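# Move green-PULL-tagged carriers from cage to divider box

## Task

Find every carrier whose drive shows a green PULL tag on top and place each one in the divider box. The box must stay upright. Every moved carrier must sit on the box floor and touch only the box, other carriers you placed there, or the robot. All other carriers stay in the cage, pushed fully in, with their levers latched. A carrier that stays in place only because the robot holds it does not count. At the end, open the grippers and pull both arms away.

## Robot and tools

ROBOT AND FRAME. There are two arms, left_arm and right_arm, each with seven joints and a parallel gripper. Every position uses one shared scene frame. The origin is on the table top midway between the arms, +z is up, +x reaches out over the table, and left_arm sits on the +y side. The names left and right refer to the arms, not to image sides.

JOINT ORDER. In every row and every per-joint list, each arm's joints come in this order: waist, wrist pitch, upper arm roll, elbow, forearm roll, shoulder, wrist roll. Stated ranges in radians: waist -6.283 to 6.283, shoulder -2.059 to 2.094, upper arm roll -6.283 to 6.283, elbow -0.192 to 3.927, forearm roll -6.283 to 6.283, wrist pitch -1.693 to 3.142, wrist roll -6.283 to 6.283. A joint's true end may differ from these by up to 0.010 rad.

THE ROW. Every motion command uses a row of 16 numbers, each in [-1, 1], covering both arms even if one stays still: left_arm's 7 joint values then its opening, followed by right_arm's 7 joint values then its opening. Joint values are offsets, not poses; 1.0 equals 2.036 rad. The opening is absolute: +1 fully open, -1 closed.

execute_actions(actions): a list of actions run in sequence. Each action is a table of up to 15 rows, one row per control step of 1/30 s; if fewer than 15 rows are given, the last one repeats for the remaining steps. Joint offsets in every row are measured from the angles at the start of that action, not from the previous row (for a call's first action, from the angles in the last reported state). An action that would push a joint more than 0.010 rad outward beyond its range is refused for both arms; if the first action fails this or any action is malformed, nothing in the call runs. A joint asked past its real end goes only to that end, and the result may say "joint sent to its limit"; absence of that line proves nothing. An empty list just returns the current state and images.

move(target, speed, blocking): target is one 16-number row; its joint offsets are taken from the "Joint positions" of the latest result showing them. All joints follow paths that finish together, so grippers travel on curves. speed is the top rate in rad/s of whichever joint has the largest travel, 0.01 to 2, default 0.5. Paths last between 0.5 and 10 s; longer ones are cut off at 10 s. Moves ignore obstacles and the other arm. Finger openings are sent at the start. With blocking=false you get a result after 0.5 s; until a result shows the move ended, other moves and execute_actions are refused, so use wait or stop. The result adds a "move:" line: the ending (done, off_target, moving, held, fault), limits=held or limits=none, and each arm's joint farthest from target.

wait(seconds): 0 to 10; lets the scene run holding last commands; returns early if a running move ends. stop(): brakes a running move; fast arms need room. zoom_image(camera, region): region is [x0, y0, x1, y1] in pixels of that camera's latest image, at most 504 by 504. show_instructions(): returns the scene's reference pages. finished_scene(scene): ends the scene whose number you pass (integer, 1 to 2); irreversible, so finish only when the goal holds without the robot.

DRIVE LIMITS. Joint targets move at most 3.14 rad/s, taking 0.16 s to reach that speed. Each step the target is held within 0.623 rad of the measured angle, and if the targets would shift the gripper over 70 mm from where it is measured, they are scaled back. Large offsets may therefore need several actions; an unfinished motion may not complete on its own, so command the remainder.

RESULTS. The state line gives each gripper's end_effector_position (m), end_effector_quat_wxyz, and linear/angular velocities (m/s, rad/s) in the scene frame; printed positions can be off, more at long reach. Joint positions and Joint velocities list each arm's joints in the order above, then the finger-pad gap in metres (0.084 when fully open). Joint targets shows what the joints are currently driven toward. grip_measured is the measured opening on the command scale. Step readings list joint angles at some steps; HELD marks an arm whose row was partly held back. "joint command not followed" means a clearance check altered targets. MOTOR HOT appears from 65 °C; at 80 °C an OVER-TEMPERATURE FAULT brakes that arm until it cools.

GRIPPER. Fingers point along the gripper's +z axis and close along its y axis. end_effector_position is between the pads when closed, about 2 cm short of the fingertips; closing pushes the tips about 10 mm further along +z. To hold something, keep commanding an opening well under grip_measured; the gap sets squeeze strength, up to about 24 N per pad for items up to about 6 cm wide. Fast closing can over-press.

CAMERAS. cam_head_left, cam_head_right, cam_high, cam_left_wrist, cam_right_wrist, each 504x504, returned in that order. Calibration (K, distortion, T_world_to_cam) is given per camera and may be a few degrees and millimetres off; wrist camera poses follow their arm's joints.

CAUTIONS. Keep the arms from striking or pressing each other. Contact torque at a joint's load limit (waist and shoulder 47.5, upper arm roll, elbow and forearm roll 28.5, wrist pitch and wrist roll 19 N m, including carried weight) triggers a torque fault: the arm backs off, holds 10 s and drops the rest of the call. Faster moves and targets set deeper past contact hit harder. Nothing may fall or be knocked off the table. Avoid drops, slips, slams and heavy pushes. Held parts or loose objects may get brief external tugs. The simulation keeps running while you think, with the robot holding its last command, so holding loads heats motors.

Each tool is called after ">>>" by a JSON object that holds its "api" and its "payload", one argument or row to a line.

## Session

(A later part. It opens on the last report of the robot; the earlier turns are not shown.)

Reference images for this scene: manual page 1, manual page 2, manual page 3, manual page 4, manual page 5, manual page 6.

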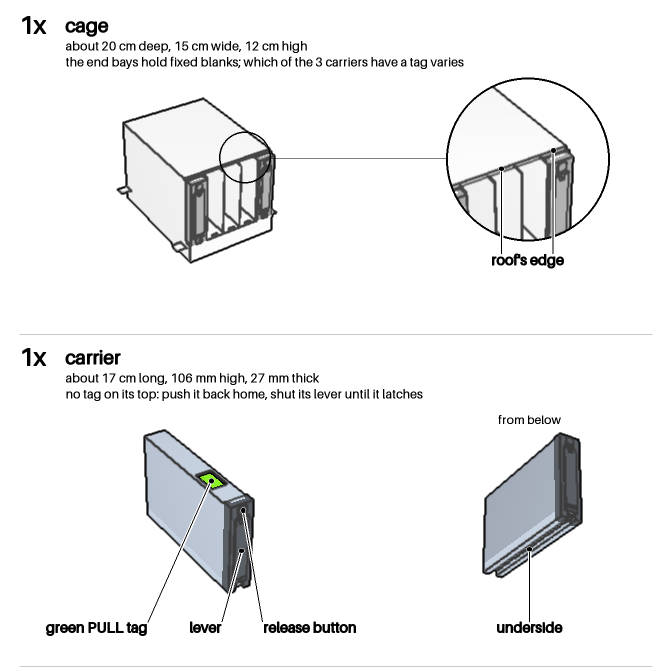

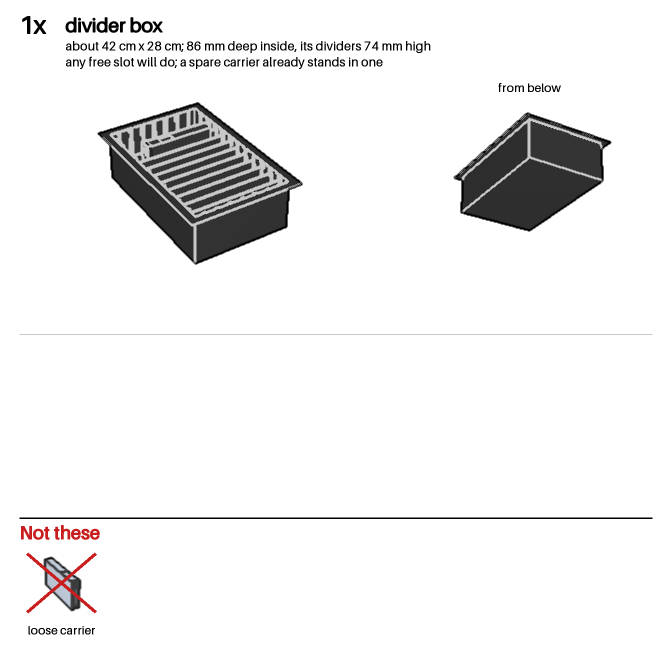

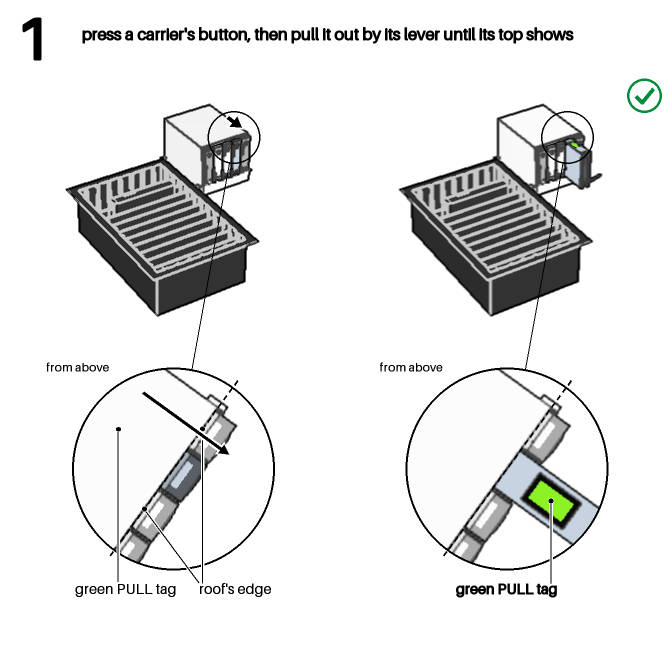

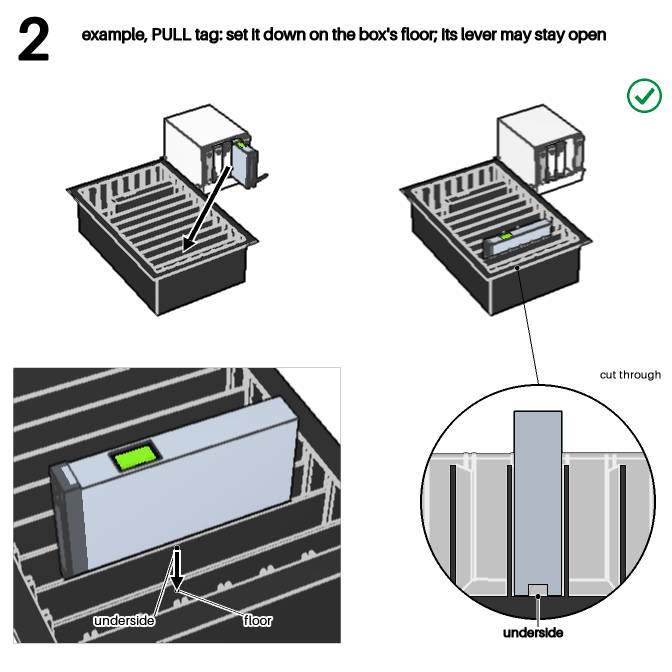

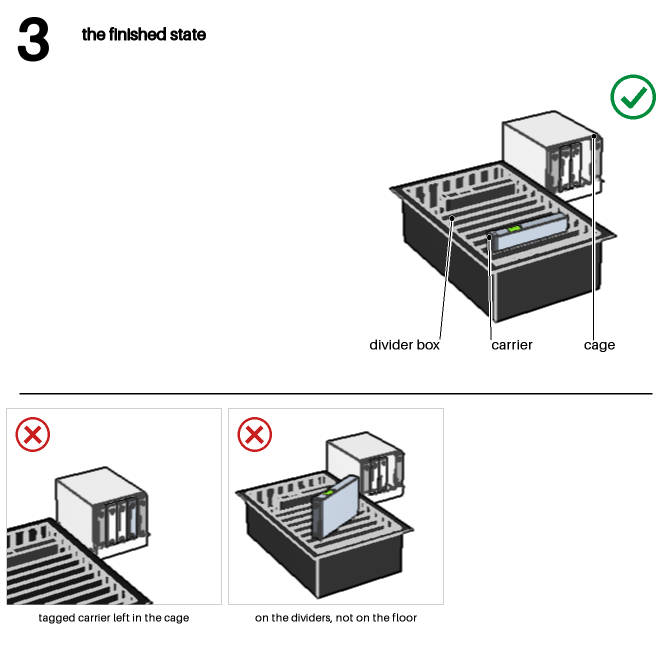

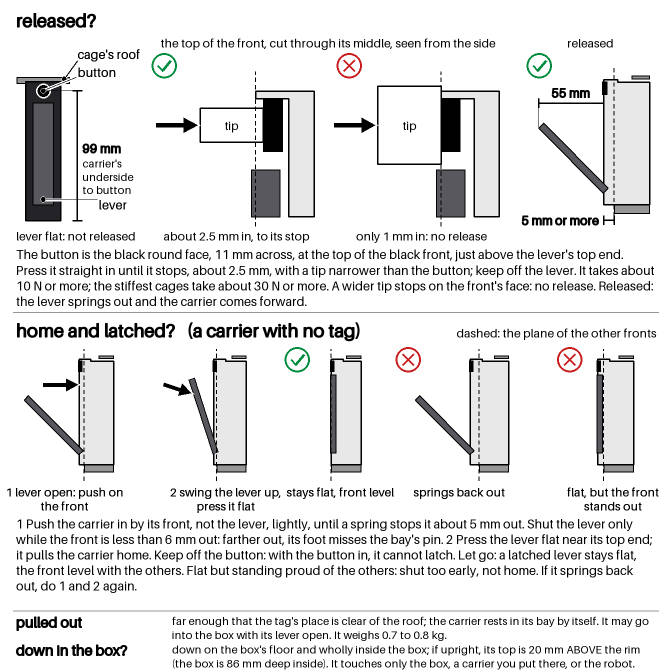

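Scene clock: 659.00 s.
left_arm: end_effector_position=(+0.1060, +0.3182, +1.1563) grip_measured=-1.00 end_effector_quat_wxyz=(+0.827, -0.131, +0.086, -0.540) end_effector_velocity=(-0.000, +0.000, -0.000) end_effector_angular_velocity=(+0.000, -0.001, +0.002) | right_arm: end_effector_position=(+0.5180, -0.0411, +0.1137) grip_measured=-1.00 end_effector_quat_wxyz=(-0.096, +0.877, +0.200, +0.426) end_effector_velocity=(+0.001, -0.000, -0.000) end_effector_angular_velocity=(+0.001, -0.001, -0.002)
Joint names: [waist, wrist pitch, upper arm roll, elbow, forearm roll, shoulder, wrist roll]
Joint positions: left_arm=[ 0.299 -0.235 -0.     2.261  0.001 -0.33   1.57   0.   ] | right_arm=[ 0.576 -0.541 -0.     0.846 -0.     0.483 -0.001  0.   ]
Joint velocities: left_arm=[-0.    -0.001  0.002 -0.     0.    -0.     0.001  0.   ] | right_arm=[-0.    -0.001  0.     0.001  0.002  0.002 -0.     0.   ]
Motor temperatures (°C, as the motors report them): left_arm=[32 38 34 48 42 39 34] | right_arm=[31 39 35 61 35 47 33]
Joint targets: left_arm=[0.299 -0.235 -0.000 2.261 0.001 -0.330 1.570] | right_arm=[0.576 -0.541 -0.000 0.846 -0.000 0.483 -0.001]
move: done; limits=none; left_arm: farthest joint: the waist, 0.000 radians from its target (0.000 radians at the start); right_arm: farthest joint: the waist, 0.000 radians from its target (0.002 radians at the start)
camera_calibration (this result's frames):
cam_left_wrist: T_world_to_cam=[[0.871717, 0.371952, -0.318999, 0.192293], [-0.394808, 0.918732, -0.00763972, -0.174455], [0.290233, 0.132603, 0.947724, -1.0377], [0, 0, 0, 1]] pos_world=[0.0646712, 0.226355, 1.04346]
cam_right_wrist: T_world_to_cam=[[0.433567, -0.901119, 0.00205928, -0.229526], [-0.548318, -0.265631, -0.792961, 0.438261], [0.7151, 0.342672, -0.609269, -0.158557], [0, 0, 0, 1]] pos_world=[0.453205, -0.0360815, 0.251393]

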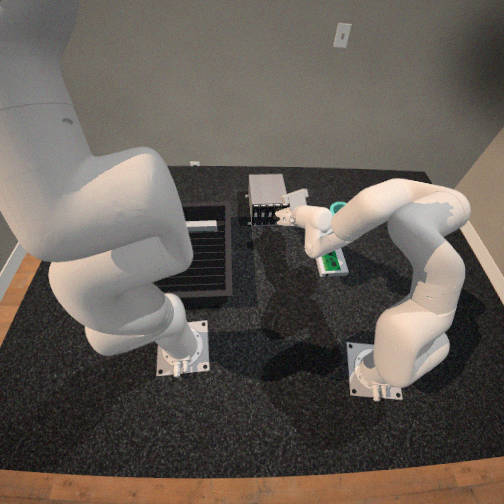

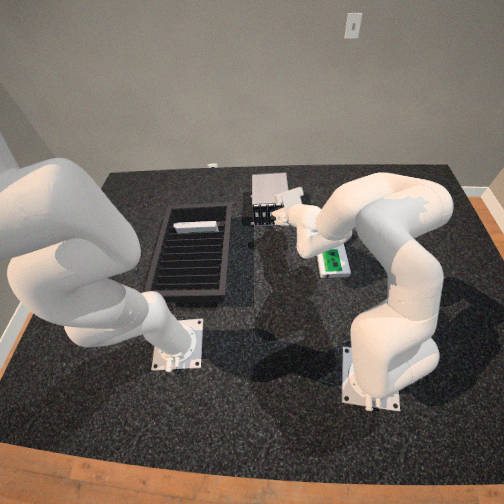

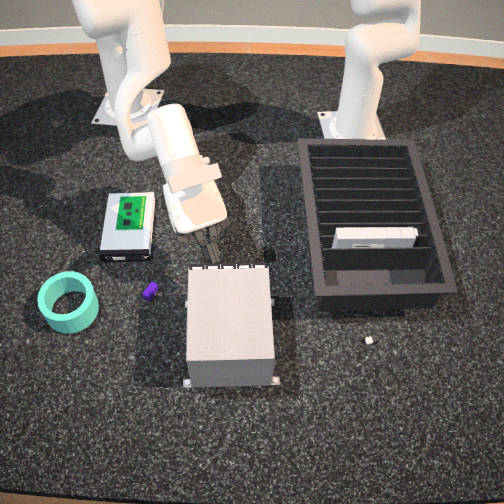

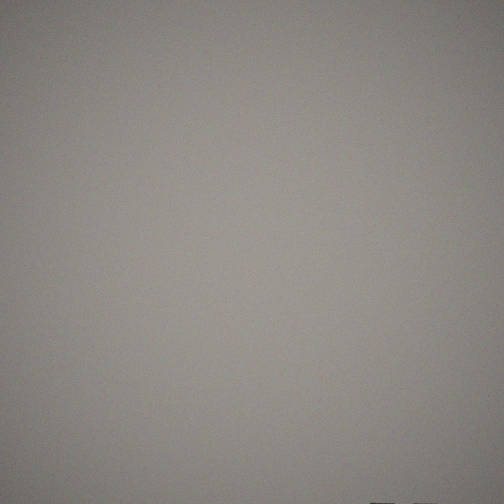

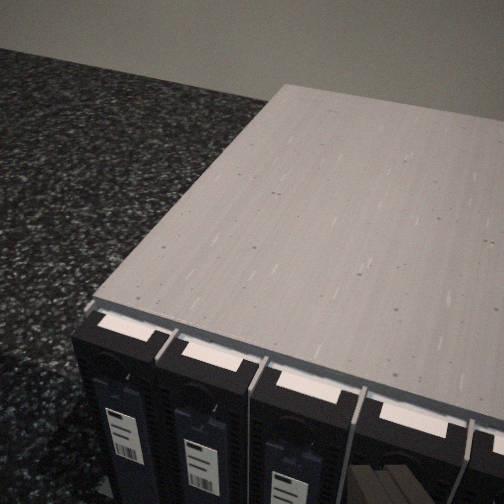

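>>> {"api": "move", "payload": {
  "target": [0, 0, 0, 0, 0, 0, 0, -1, -0.001, -0.003, 0, 0.0063, 0, 0.0094, 0, -1],
  "speed": 0.04
}}

>>> {"api": "zoom_image", "payload": {
  "camera": "cam_right_wrist",
  "region": [280, 360, 504, 504]
}}

Scene clock: 665.13 s.
left_arm: end_effector_position=(+0.1060, +0.3182, +1.1563) grip_measured=-1.00 end_effector_quat_wxyz=(+0.827, -0.131, +0.086, -0.540) end_effector_velocity=(+0.001, +0.000, -0.000) end_effector_angular_velocity=(-0.001, +0.001, -0.000) | right_arm: end_effector_position=(+0.5200, -0.0403, +0.1084) grip_measured=-1.00 end_effector_quat_wxyz=(-0.096, +0.877, +0.200, +0.425) end_effector_velocity=(+0.003, -0.001, +0.001) end_effector_angular_velocity=(+0.001, -0.003, -0.004)
Joint names: [waist, wrist pitch, upper arm roll, elbow, forearm roll, shoulder, wrist roll]
Joint positions: left_arm=[ 0.299 -0.235 -0.     2.261  0.001 -0.33   1.57   0.   ] | right_arm=[ 0.575 -0.547  0.001  0.858 -0.001  0.502 -0.001  0.   ]
Joint velocities: left_arm=[-0.001  0.     0.    -0.001 -0.     0.     0.     0.   ] | right_arm=[-0.002  0.    -0.001  0.006  0.001  0.003 -0.     0.   ]
Motor temperatures (°C, as the motors report them): left_arm=[32 38 34 48 42 39 34] | right_arm=[31 39 35 61 35 47 33]
Joint targets: left_arm=[0.299 -0.235 -0.000 2.261 0.001 -0.330 1.570] | right_arm=[0.574 -0.547 -0.000 0.859 -0.000 0.502 -0.001]
move: done; limits=none; left_arm: farthest joint: the waist, 0.000 radians from its target (0.000 radians at the start); right_arm: farthest joint: the waist, 0.001 radians from its target (0.002 radians at the start)
camera_calibration (this result's frames):
cam_left_wrist: T_world_to_cam=[[0.871718, 0.371952, -0.318998, 0.192293], [-0.394808, 0.918732, -0.00763971, -0.174455], [0.290232, 0.132603, 0.947724, -1.0377], [0, 0, 0, 1]] pos_world=[0.0646711, 0.226355, 1.04346]
cam_right_wrist: T_world_to_cam=[[0.433327, -0.901235, 0.00173575, -0.229596], [-0.549617, -0.265789, -0.792008, 0.435915], [0.714247, 0.342244, -0.610508, -0.16292], [0, 0, 0, 1]] pos_world=[0.455442, -0.0353, 0.246183]

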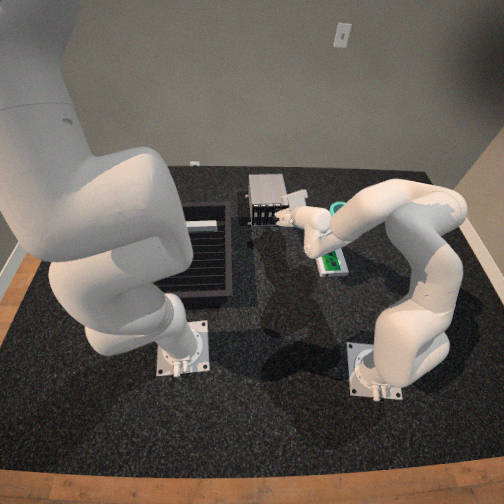

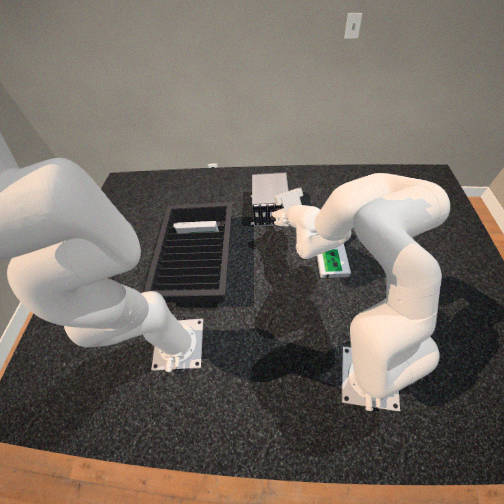

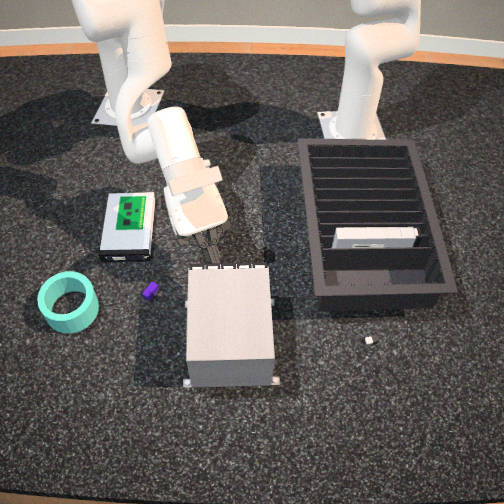

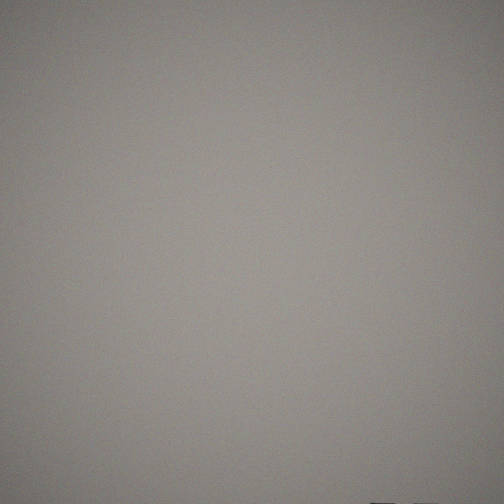

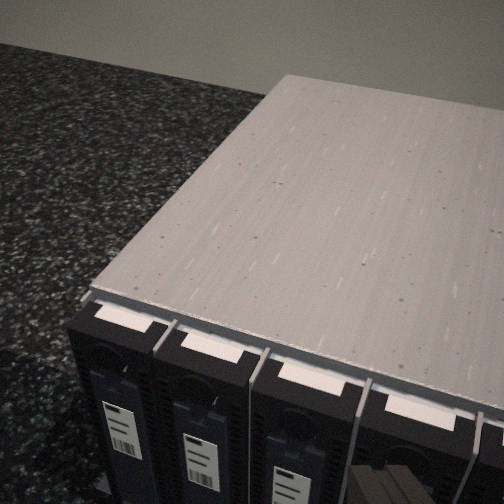

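Region (280, 360, 504, 504) of cam_right_wrist's 504x504 image, scaled by 2.250, with more detail than that image has; it fills the top 324 rows of this view, and the rest is white.

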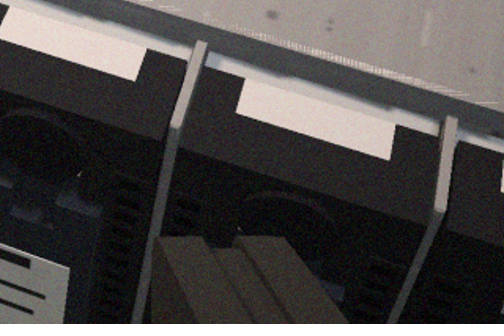

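>>> {"api": "move", "payload": {
  "target": [0, 0, 0, 0, 0, 0, 0, -1, -0.0005, 0.0014, 0, -0.0032, 0, -0.0046, 0, -1],
  "speed": 0.04
}}

>>> {"api": "zoom_image", "payload": {
  "camera": "cam_right_wrist",
  "region": [280, 360, 504, 504]
}}

Scene clock: 677.20 s.
left_arm: end_effector_position=(+0.1060, +0.3182, +1.1563) grip_measured=-1.00 end_effector_quat_wxyz=(+0.827, -0.131, +0.086, -0.540) end_effector_velocity=(-0.000, -0.001, +0.000) end_effector_angular_velocity=(+0.001, -0.000, -0.001) | right_arm: end_effector_position=(+0.5197, -0.0424, +0.1107) grip_measured=-1.00 end_effector_quat_wxyz=(-0.096, +0.878, +0.198, +0.426) end_effector_velocity=(-0.001, +0.000, -0.000) end_effector_angular_velocity=(-0.000, +0.002, +0.001)
Joint names: [waist, wrist pitch, upper arm roll, elbow, forearm roll, shoulder, wrist roll]
Joint positions: left_arm=[ 0.299 -0.235 -0.     2.261  0.001 -0.33   1.57   0.   ] | right_arm=[ 0.573 -0.544 -0.     0.852 -0.     0.493 -0.001  0.   ]
Joint velocities: left_arm=[-0.     0.    -0.001  0.001 -0.     0.     0.001  0.   ] | right_arm=[ 0.     0.001  0.001 -0.002 -0.    -0.001 -0.     0.   ]
Motor temperatures (°C, as the motors report them): left_arm=[32 37 34 47 42 39 34] | right_arm=[31 39 35 63 35 47 33]
Joint targets: left_arm=[0.299 -0.235 -0.000 2.261 0.001 -0.330 1.570] | right_arm=[0.574 -0.544 0.001 0.851 -0.001 0.492 -0.001]
move: done; limits=none; left_arm: farthest joint: the waist, 0.000 radians from its target (0.000 radians at the start); right_arm: farthest joint: the waist, 0.001 radians from its target (0.000 radians at the start)
camera_calibration (this result's frames):
cam_left_wrist: T_world_to_cam=[[0.871718, 0.371952, -0.318998, 0.192293], [-0.394808, 0.918732, -0.00763969, -0.174455], [0.290232, 0.132603, 0.947724, -1.0377], [0, 0, 0, 1]] pos_world=[0.0646711, 0.226355, 1.04346]
cam_right_wrist: T_world_to_cam=[[0.430769, -0.90246, 0.00206543, -0.230048], [-0.550057, -0.26437, -0.792178, 0.437346], [0.715455, 0.34011, -0.610287, -0.161267], [0, 0, 0, 1]] pos_world=[0.455042, -0.0371391, 0.248511]

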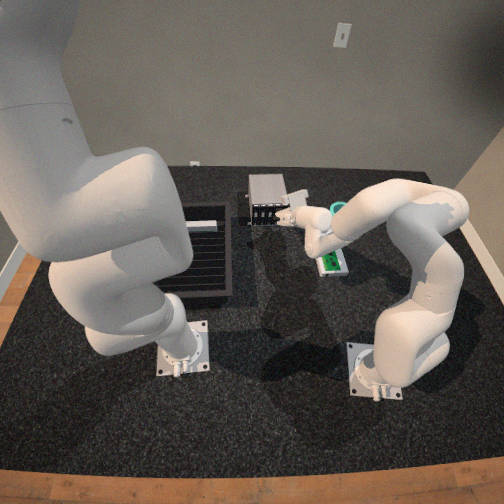

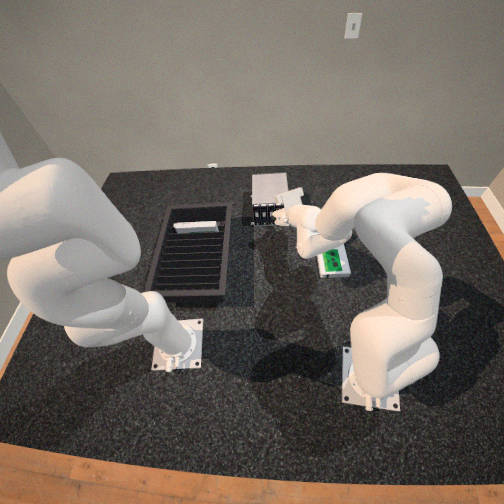

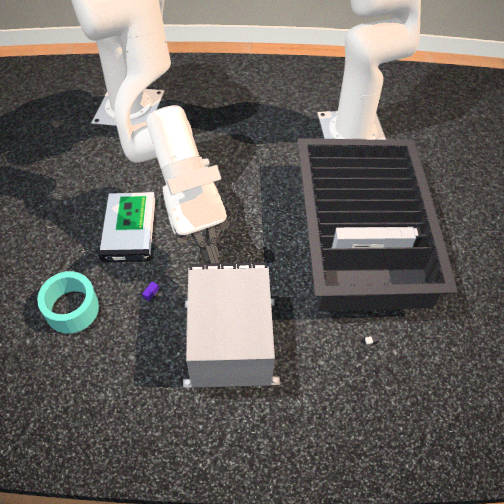

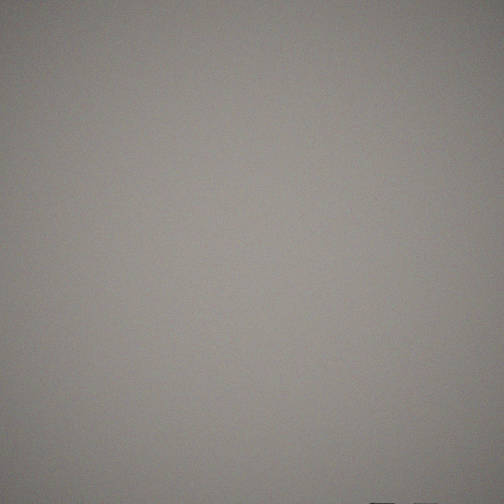

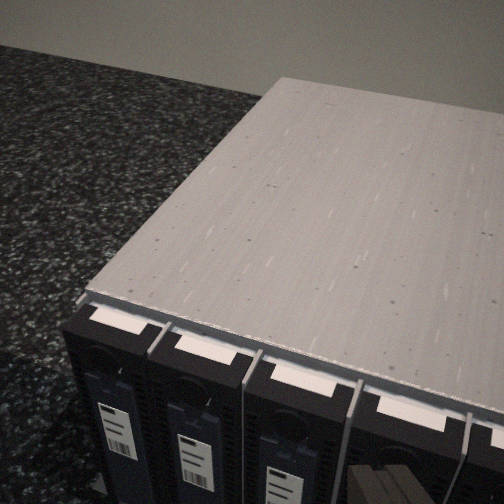

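Region (280, 360, 504, 504) of cam_right_wrist's 504x504 image, scaled by 2.250, with more detail than that image has; it fills the top 324 rows of this view, and the rest is white.

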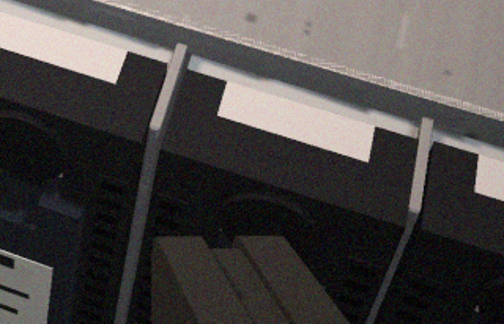

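>>> {"api": "move", "payload": {
  "target": [0, 0, 0, 0, 0, 0, 0, -1, -0.0015, 0.0043, 0, 0.0087, 0, 0.0044, 0, -1],
  "speed": 0.02
}}

>>> {"api": "zoom_image", "payload": {
  "camera": "cam_right_wrist",
  "region": [280, 360, 504, 504]
}}

Scene clock: 688.13 s.
left_arm: end_effector_position=(+0.1060, +0.3182, +1.1563) grip_measured=-1.00 end_effector_quat_wxyz=(+0.827, -0.131, +0.086, -0.540) end_effector_velocity=(-0.001, +0.000, +0.000) end_effector_angular_velocity=(-0.000, -0.001, +0.002) | right_arm: end_effector_position=(+0.5241, -0.0413, +0.1105) grip_measured=-1.00 end_effector_quat_wxyz=(-0.095, +0.878, +0.198, +0.425) end_effector_velocity=(+0.002, -0.003, +0.000) end_effector_angular_velocity=(+0.000, -0.001, -0.006)
Joint names: [waist, wrist pitch, upper arm roll, elbow, forearm roll, shoulder, wrist roll]
Joint positions: left_arm=[ 0.299 -0.235 -0.     2.261  0.001 -0.33   1.57   0.   ] | right_arm=[ 0.571 -0.535  0.001  0.869 -0.001  0.502 -0.001  0.   ]
Joint velocities: left_arm=[ 0.    -0.     0.002  0.001  0.    -0.    -0.     0.   ] | right_arm=[-0.004  0.001 -0.001  0.003  0.001  0.001 -0.     0.   ]
Motor temperatures (°C, as the motors report them): left_arm=[32 37 34 47 42 38 34] | right_arm=[31 40 35 63 35 47 33]
Joint targets: left_arm=[0.299 -0.235 -0.000 2.261 0.001 -0.330 1.570] | right_arm=[0.570 -0.535 -0.000 0.869 -0.000 0.502 -0.001]
move: done; limits=none; left_arm: farthest joint: the waist, 0.000 radians from its target (0.000 radians at the start); right_arm: farthest joint: the waist, 0.001 radians from its target (0.004 radians at the start)
camera_calibration (this result's frames):
cam_left_wrist: T_world_to_cam=[[0.871718, 0.371952, -0.318998, 0.192293], [-0.394808, 0.918732, -0.00763972, -0.174455], [0.290232, 0.132603, 0.947724, -1.0377], [0, 0, 0, 1]] pos_world=[0.0646712, 0.226355, 1.04346]
cam_right_wrist: T_world_to_cam=[[0.429587, -0.903024, 0.00175197, -0.230307], [-0.550945, -0.263632, -0.791807, 0.440331], [0.715482, 0.339185, -0.610769, -0.164911], [0, 0, 0, 1]] pos_world=[0.459527, -0.0359519, 0.248338]

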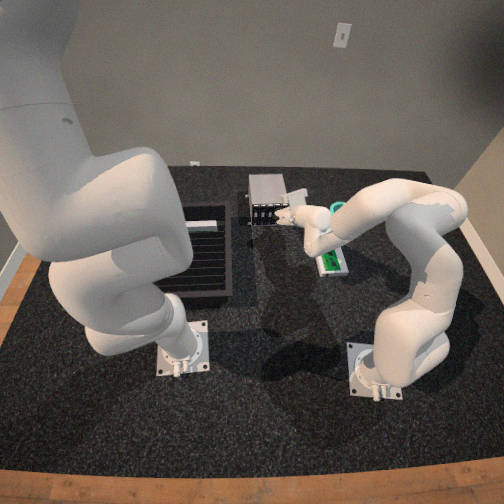

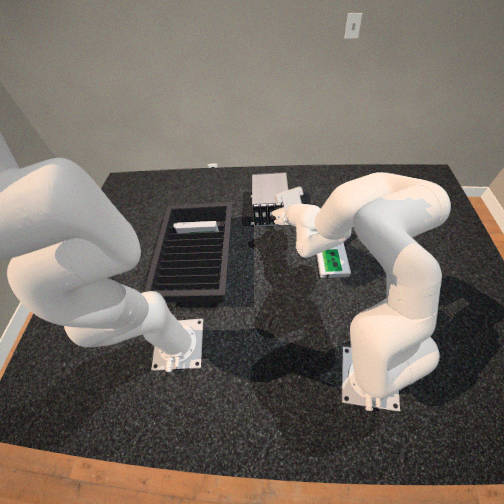

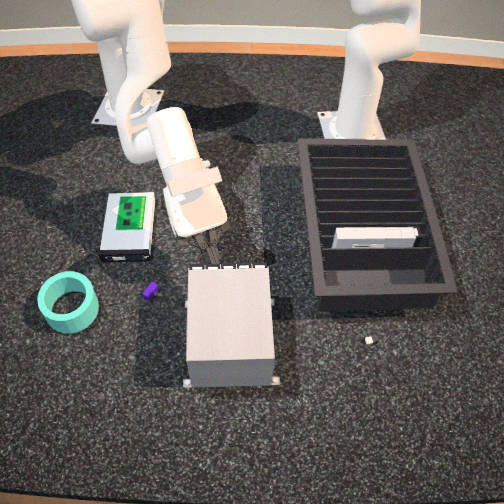

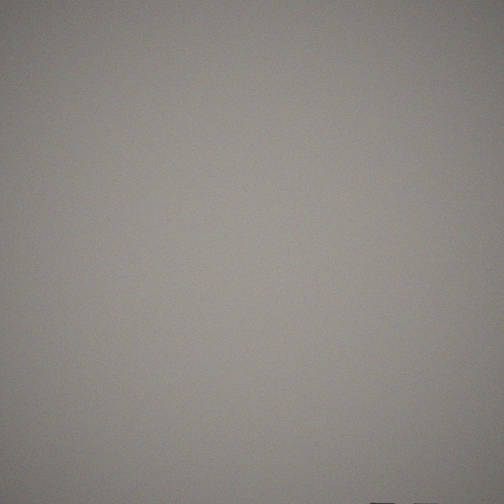

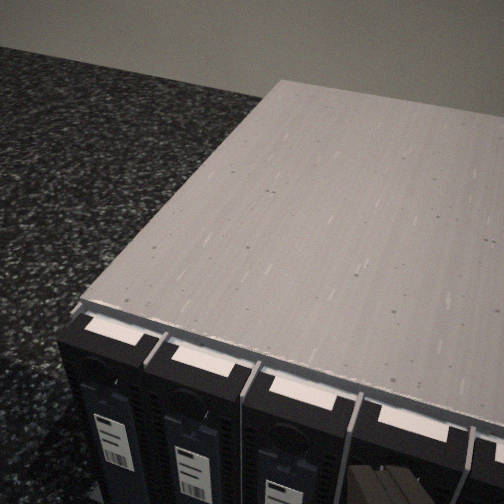

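Region (280, 360, 504, 504) of cam_right_wrist's 504x504 image, scaled by 2.250, with more detail than that image has; it fills the top 324 rows of this view, and the rest is white.

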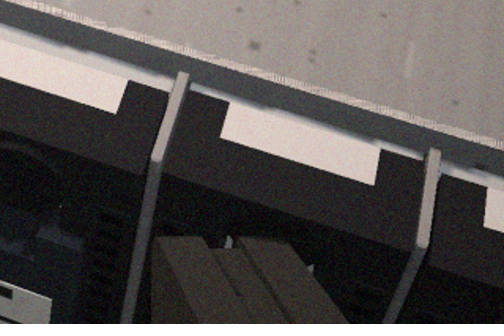

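>>> {"api": "move", "payload": {
  "target": [0, 0, 0, 0, 0, 0, 0, -1, -0.0001, -0.0031, -0.0005, -0.0011, 0.0005, 0.002, 0, -1],
  "speed": 0.03
}}

>>> {"api": "zoom_image", "payload": {
  "camera": "cam_right_wrist",
  "region": [320, 400, 480, 504]
}}

Scene clock: 703.77 s.
left_arm: end_effector_position=(+0.1060, +0.3182, +1.1563) grip_measured=-1.00 end_effector_quat_wxyz=(+0.827, -0.131, +0.086, -0.540) end_effector_velocity=(-0.001, -0.000, +0.000) end_effector_angular_velocity=(+0.001, -0.002, -0.000) | right_arm: end_effector_position=(+0.5243, -0.0423, +0.1098) grip_measured=-1.00 end_effector_quat_wxyz=(-0.095, +0.878, +0.197, +0.427) end_effector_velocity=(-0.000, -0.000, -0.001) end_effector_angular_velocity=(+0.000, +0.002, -0.001)
Joint names: [waist, wrist pitch, upper arm roll, elbow, forearm roll, shoulder, wrist roll]
Joint positions: left_arm=[ 0.299 -0.235 -0.     2.261  0.001 -0.33   1.57   0.   ] | right_arm=[ 0.571 -0.542 -0.001  0.868  0.     0.505 -0.001  0.   ]
Joint velocities: left_arm=[-0.001 -0.001 -0.     0.001  0.     0.     0.     0.   ] | right_arm=[-0.    -0.    -0.    -0.     0.     0.001  0.001  0.   ]
Motor temperatures (°C, as the motors report them): left_arm=[32 37 34 47 42 38 34] | right_arm=[31 40 36 67 35 48 33]
Joint targets: left_arm=[0.299 -0.235 -0.000 2.261 0.001 -0.330 1.570] | right_arm=[0.571 -0.541 -0.001 0.867 0.000 0.506 -0.001]
MOTOR HOT: a motor of the right arm reached 65 °C. Now the hottest motor of the right arm, the elbow, reports 67 °C. The temperature limit of the motors' drives, at which the controller stops that arm, is 80 °C. To cool a motor, set the load down, stop pushing, or move to a pose that needs little force.
move: done; limits=none; left_arm: farthest joint: the waist, 0.000 radians from its target (0.000 radians at the start); right_arm: farthest joint: the shoulder, 0.001 radians from its target (0.004 radians at the start)
camera_calibration (this result's frames):
cam_left_wrist: T_world_to_cam=[[0.871717, 0.371952, -0.318999, 0.192293], [-0.394808, 0.918732, -0.00763969, -0.174455], [0.290233, 0.132603, 0.947724, -1.0377], [0, 0, 0, 1]] pos_world=[0.0646712, 0.226355, 1.04346]
cam_right_wrist: T_world_to_cam=[[0.42769, -0.903924, 0.00192539, -0.230377], [-0.549384, -0.26163, -0.793554, 0.439119], [0.717816, 0.338337, -0.608497, -0.166717], [0, 0, 0, 1]] pos_world=[0.459447, -0.0369502, 0.247462]

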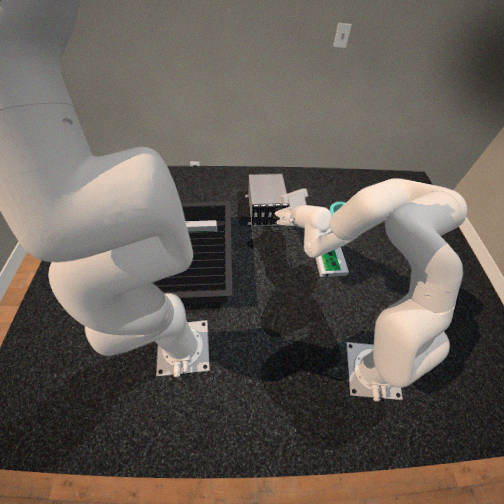

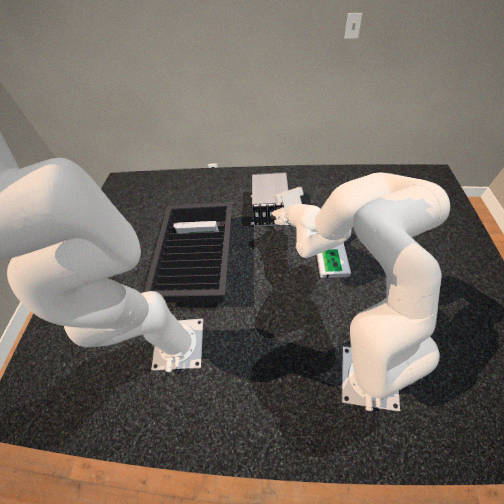

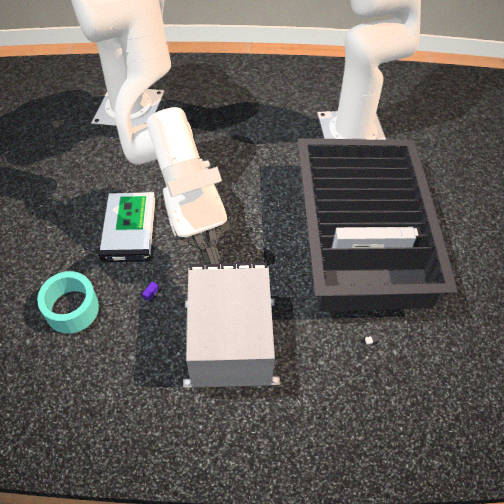

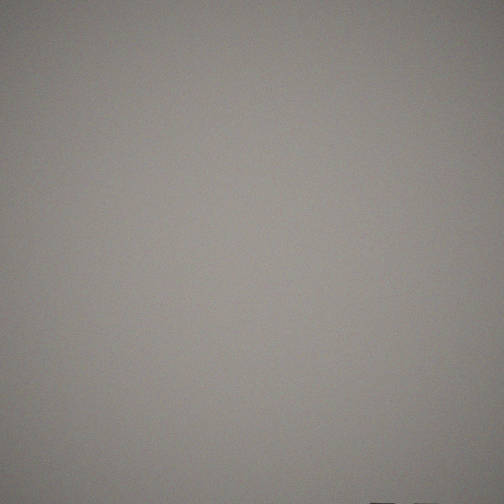

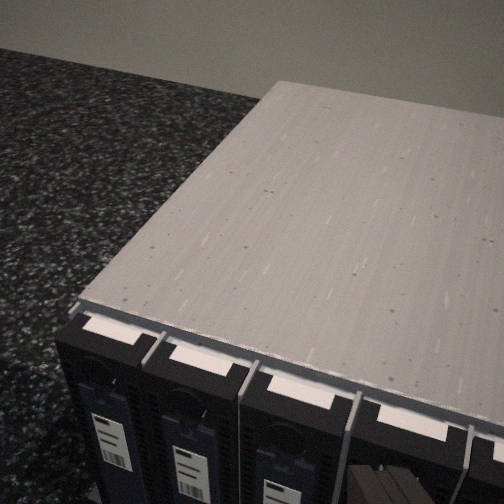

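Region (320, 400, 480, 504) of cam_right_wrist's 504x504 image, scaled by 3.150, with more detail than that image has; it fills the top 328 rows of this view, and the rest is white.

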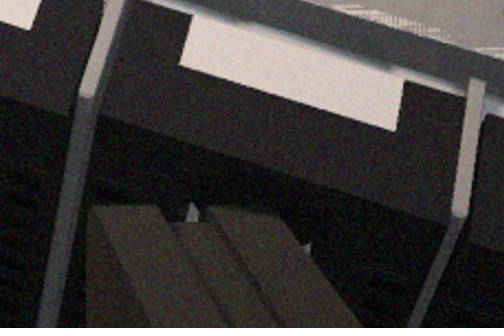

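>>> {"api": "move", "payload": {
  "target": [0, 0, 0, 0, 0, 0, 0, -1, 0.002, -0.006, 0.0005, -0.0122, 0, -0.0062, 0, -1],
  "speed": 0.06
}}

>>> {"api": "zoom_image", "payload": {
  "camera": "cam_right_wrist",
  "region": [280, 360, 504, 504]
}}

Scene clock: 715.00 s.
left_arm: end_effector_position=(+0.1060, +0.3182, +1.1563) grip_measured=-1.00 end_effector_quat_wxyz=(+0.827, -0.131, +0.086, -0.540) end_effector_velocity=(+0.001, -0.000, -0.000) end_effector_angular_velocity=(+0.000, +0.000, -0.002) | right_arm: end_effector_position=(+0.5181, -0.0433, +0.1103) grip_measured=-1.00 end_effector_quat_wxyz=(-0.096, +0.877, +0.198, +0.427) end_effector_velocity=(-0.002, +0.002, +0.001) end_effector_angular_velocity=(+0.001, -0.001, +0.005)
Joint names: [waist, wrist pitch, upper arm roll, elbow, forearm roll, shoulder, wrist roll]
Joint positions: left_arm=[ 0.299 -0.235 -0.     2.261  0.001 -0.33   1.57   0.   ] | right_arm=[ 0.574 -0.554 -0.001  0.844  0.001  0.492 -0.001  0.   ]
Joint velocities: left_arm=[-0.001 -0.    -0.001  0.    -0.     0.001  0.     0.   ] | right_arm=[ 0.001 -0.002  0.003 -0.004 -0.001 -0.003  0.     0.   ]
Motor temperatures (°C, as the motors report them): left_arm=[32 37 34 46 42 38 34] | right_arm=[31 40 36 65 35 47 33]
Joint targets: left_arm=[0.299 -0.235 -0.000 2.261 0.001 -0.330 1.570] | right_arm=[0.575 -0.554 0.000 0.843 0.000 0.492 -0.001]
MOTOR HOT: still on. Now the hottest motor of the right arm, the elbow, reports 65 °C; a drive's own limit is 80 °C.
move: done; limits=none; left_arm: farthest joint: the waist, 0.000 radians from its target (0.000 radians at the start); right_arm: farthest joint: the waist, 0.001 radians from its target (0.004 radians at the start)
camera_calibration (this result's frames):
cam_left_wrist: T_world_to_cam=[[0.871718, 0.371952, -0.318999, 0.192293], [-0.394808, 0.918732, -0.00763976, -0.174455], [0.290233, 0.132603, 0.947724, -1.0377], [0, 0, 0, 1]] pos_world=[0.0646712, 0.226355, 1.04346]
cam_right_wrist: T_world_to_cam=[[0.429967, -0.902843, 0.00188349, -0.229771], [-0.547863, -0.26257, -0.794294, 0.435053], [0.717617, 0.340488, -0.607531, -0.161477], [0, 0, 0, 1]] pos_world=[0.453022, -0.0382342, 0.24789]

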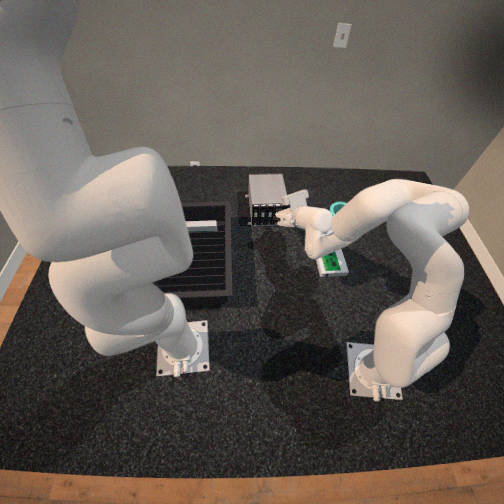

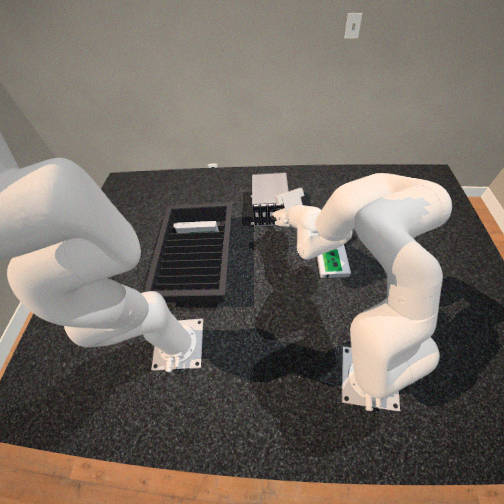

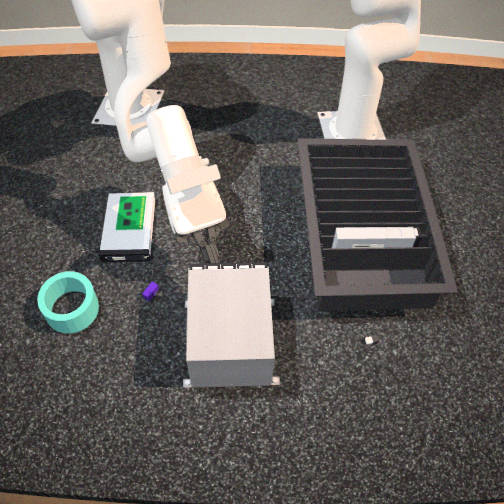

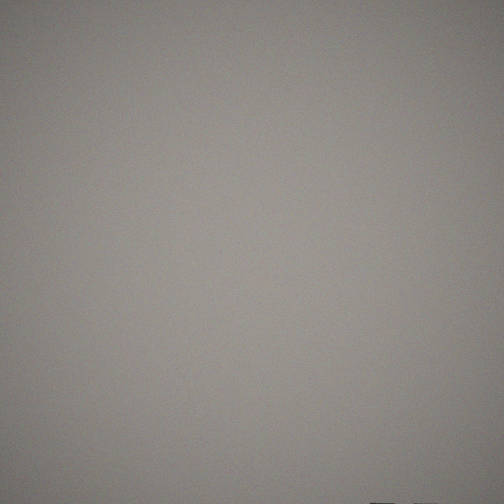

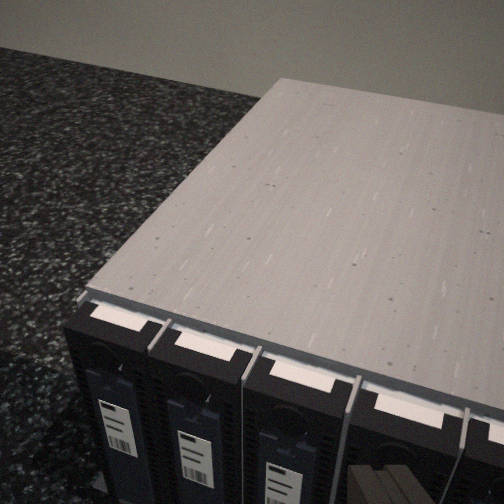

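Region (280, 360, 504, 504) of cam_right_wrist's 504x504 image, scaled by 2.250, with more detail than that image has; it fills the top 324 rows of this view, and the rest is white.

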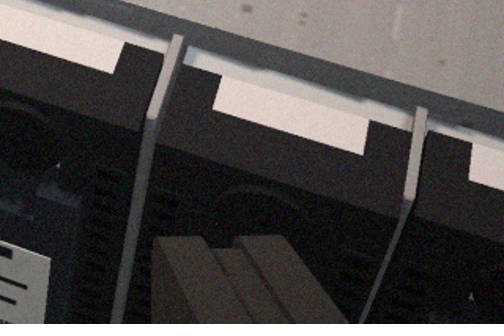

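>>> {"api": "move", "payload": {
  "target": [0, 0, 0, 0, 0, 0, 0, -1, -0.0025, 0.0091, 0.0005, 0.0178, -0.0005, 0.0087, 0, -1],
  "speed": 0.03
}}

>>> {"api": "zoom_image", "payload": {
  "camera": "cam_right_wrist",
  "region": [280, 360, 504, 504]
}}

Scene clock: 749.67 s.
left_arm: end_effector_position=(+0.1060, +0.3182, +1.1563) grip_measured=-1.00 end_effector_quat_wxyz=(+0.827, -0.131, +0.086, -0.540) end_effector_velocity=(-0.000, -0.000, +0.000) end_effector_angular_velocity=(+0.000, -0.000, -0.000) | right_arm: end_effector_position=(+0.5256, -0.0405, +0.1094) grip_measured=-1.00 end_effector_quat_wxyz=(-0.096, +0.878, +0.198, +0.426) end_effector_velocity=(+0.002, -0.002, +0.000) end_effector_angular_velocity=(-0.000, -0.000, -0.004)
Joint names: [waist, wrist pitch, upper arm roll, elbow, forearm roll, shoulder, wrist roll]
Joint positions: left_arm=[ 0.299 -0.235 -0.     2.261  0.001 -0.33   1.57   0.   ] | right_arm=[ 0.57  -0.536  0.002  0.876 -0.001  0.509 -0.001  0.   ]
Joint velocities: left_arm=[ 0.     0.001 -0.     0.001  0.    -0.     0.     0.   ] | right_arm=[-0.003  0.003 -0.001  0.005  0.001  0.002 -0.     0.   ]
Motor temperatures (°C, as the motors report them): left_arm=[32 37 34 46 42 38 34] | right_arm=[31 39 35 62 35 47 33]
Joint targets: left_arm=[0.299 -0.235 -0.000 2.261 0.001 -0.330 1.570] | right_arm=[0.569 -0.536 0.000 0.880 -0.000 0.510 -0.001]
MOTOR HOT: cleared. Now the hottest motor of the right arm, the elbow, reports 62 °C.
move: done; limits=none; left_arm: farthest joint: the waist, 0.000 radians from its target (0.000 radians at the start); right_arm: farthest joint: the elbow, 0.004 radians from its target (0.037 radians at the start)
camera_calibration (this result's frames):
cam_left_wrist: T_world_to_cam=[[0.871718, 0.371952, -0.318999, 0.192294], [-0.394808, 0.918732, -0.00763974, -0.174455], [0.290233, 0.132603, 0.947724, -1.0377], [0, 0, 0, 1]] pos_world=[0.0646712, 0.226355, 1.04346]
cam_right_wrist: T_world_to_cam=[[0.42961, -0.903014, 0.00120547, -0.230189], [-0.550334, -0.26288, -0.792481, 0.440336], [0.715938, 0.339794, -0.609895, -0.167298], [0, 0, 0, 1]] pos_world=[0.460999, -0.0352614, 0.247201]

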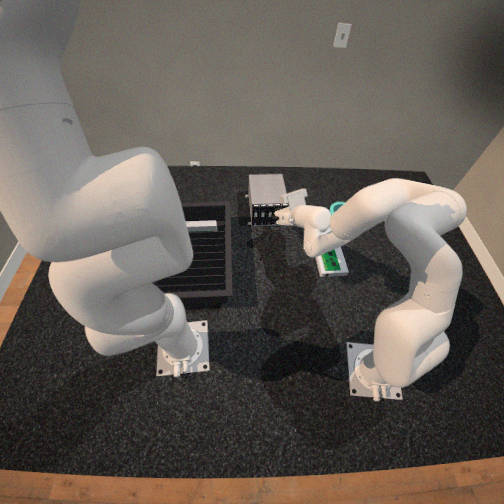

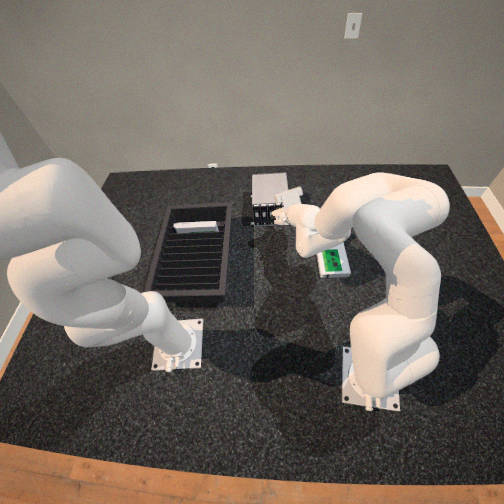

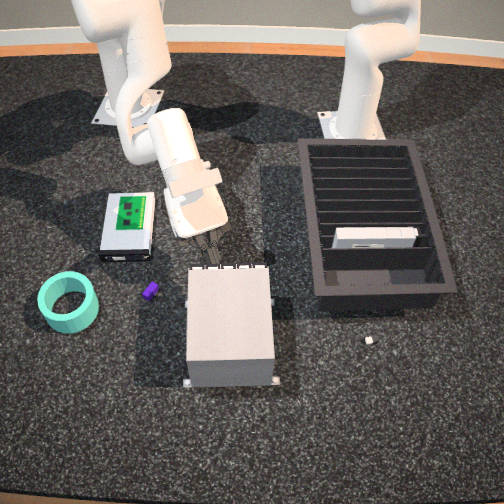

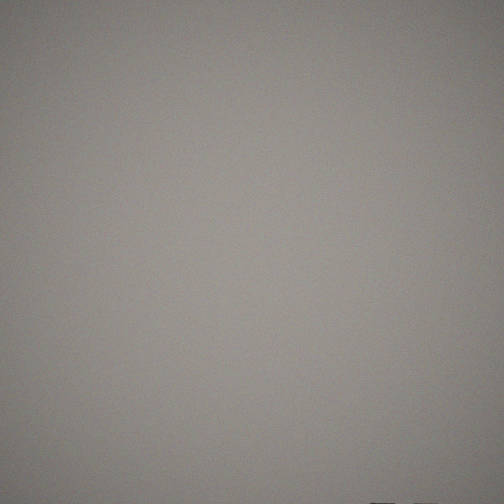

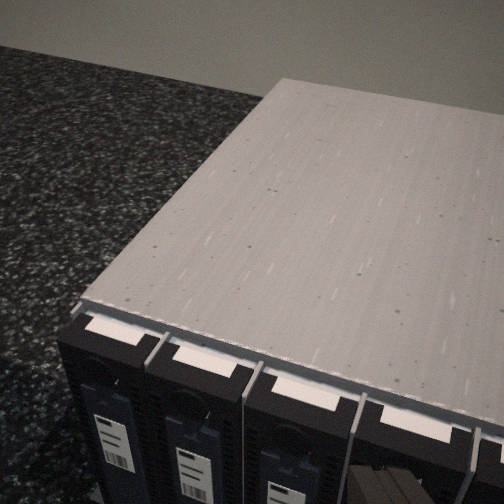

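Region (280, 360, 504, 504) of cam_right_wrist's 504x504 image, scaled by 2.250, with more detail than that image has; it fills the top 324 rows of this view, and the rest is white.

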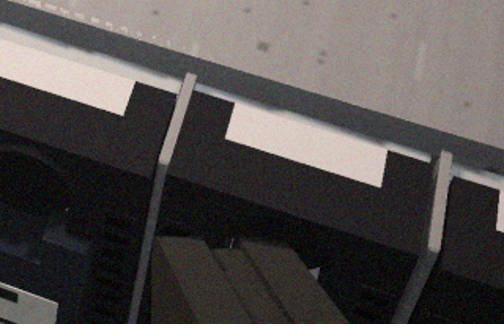

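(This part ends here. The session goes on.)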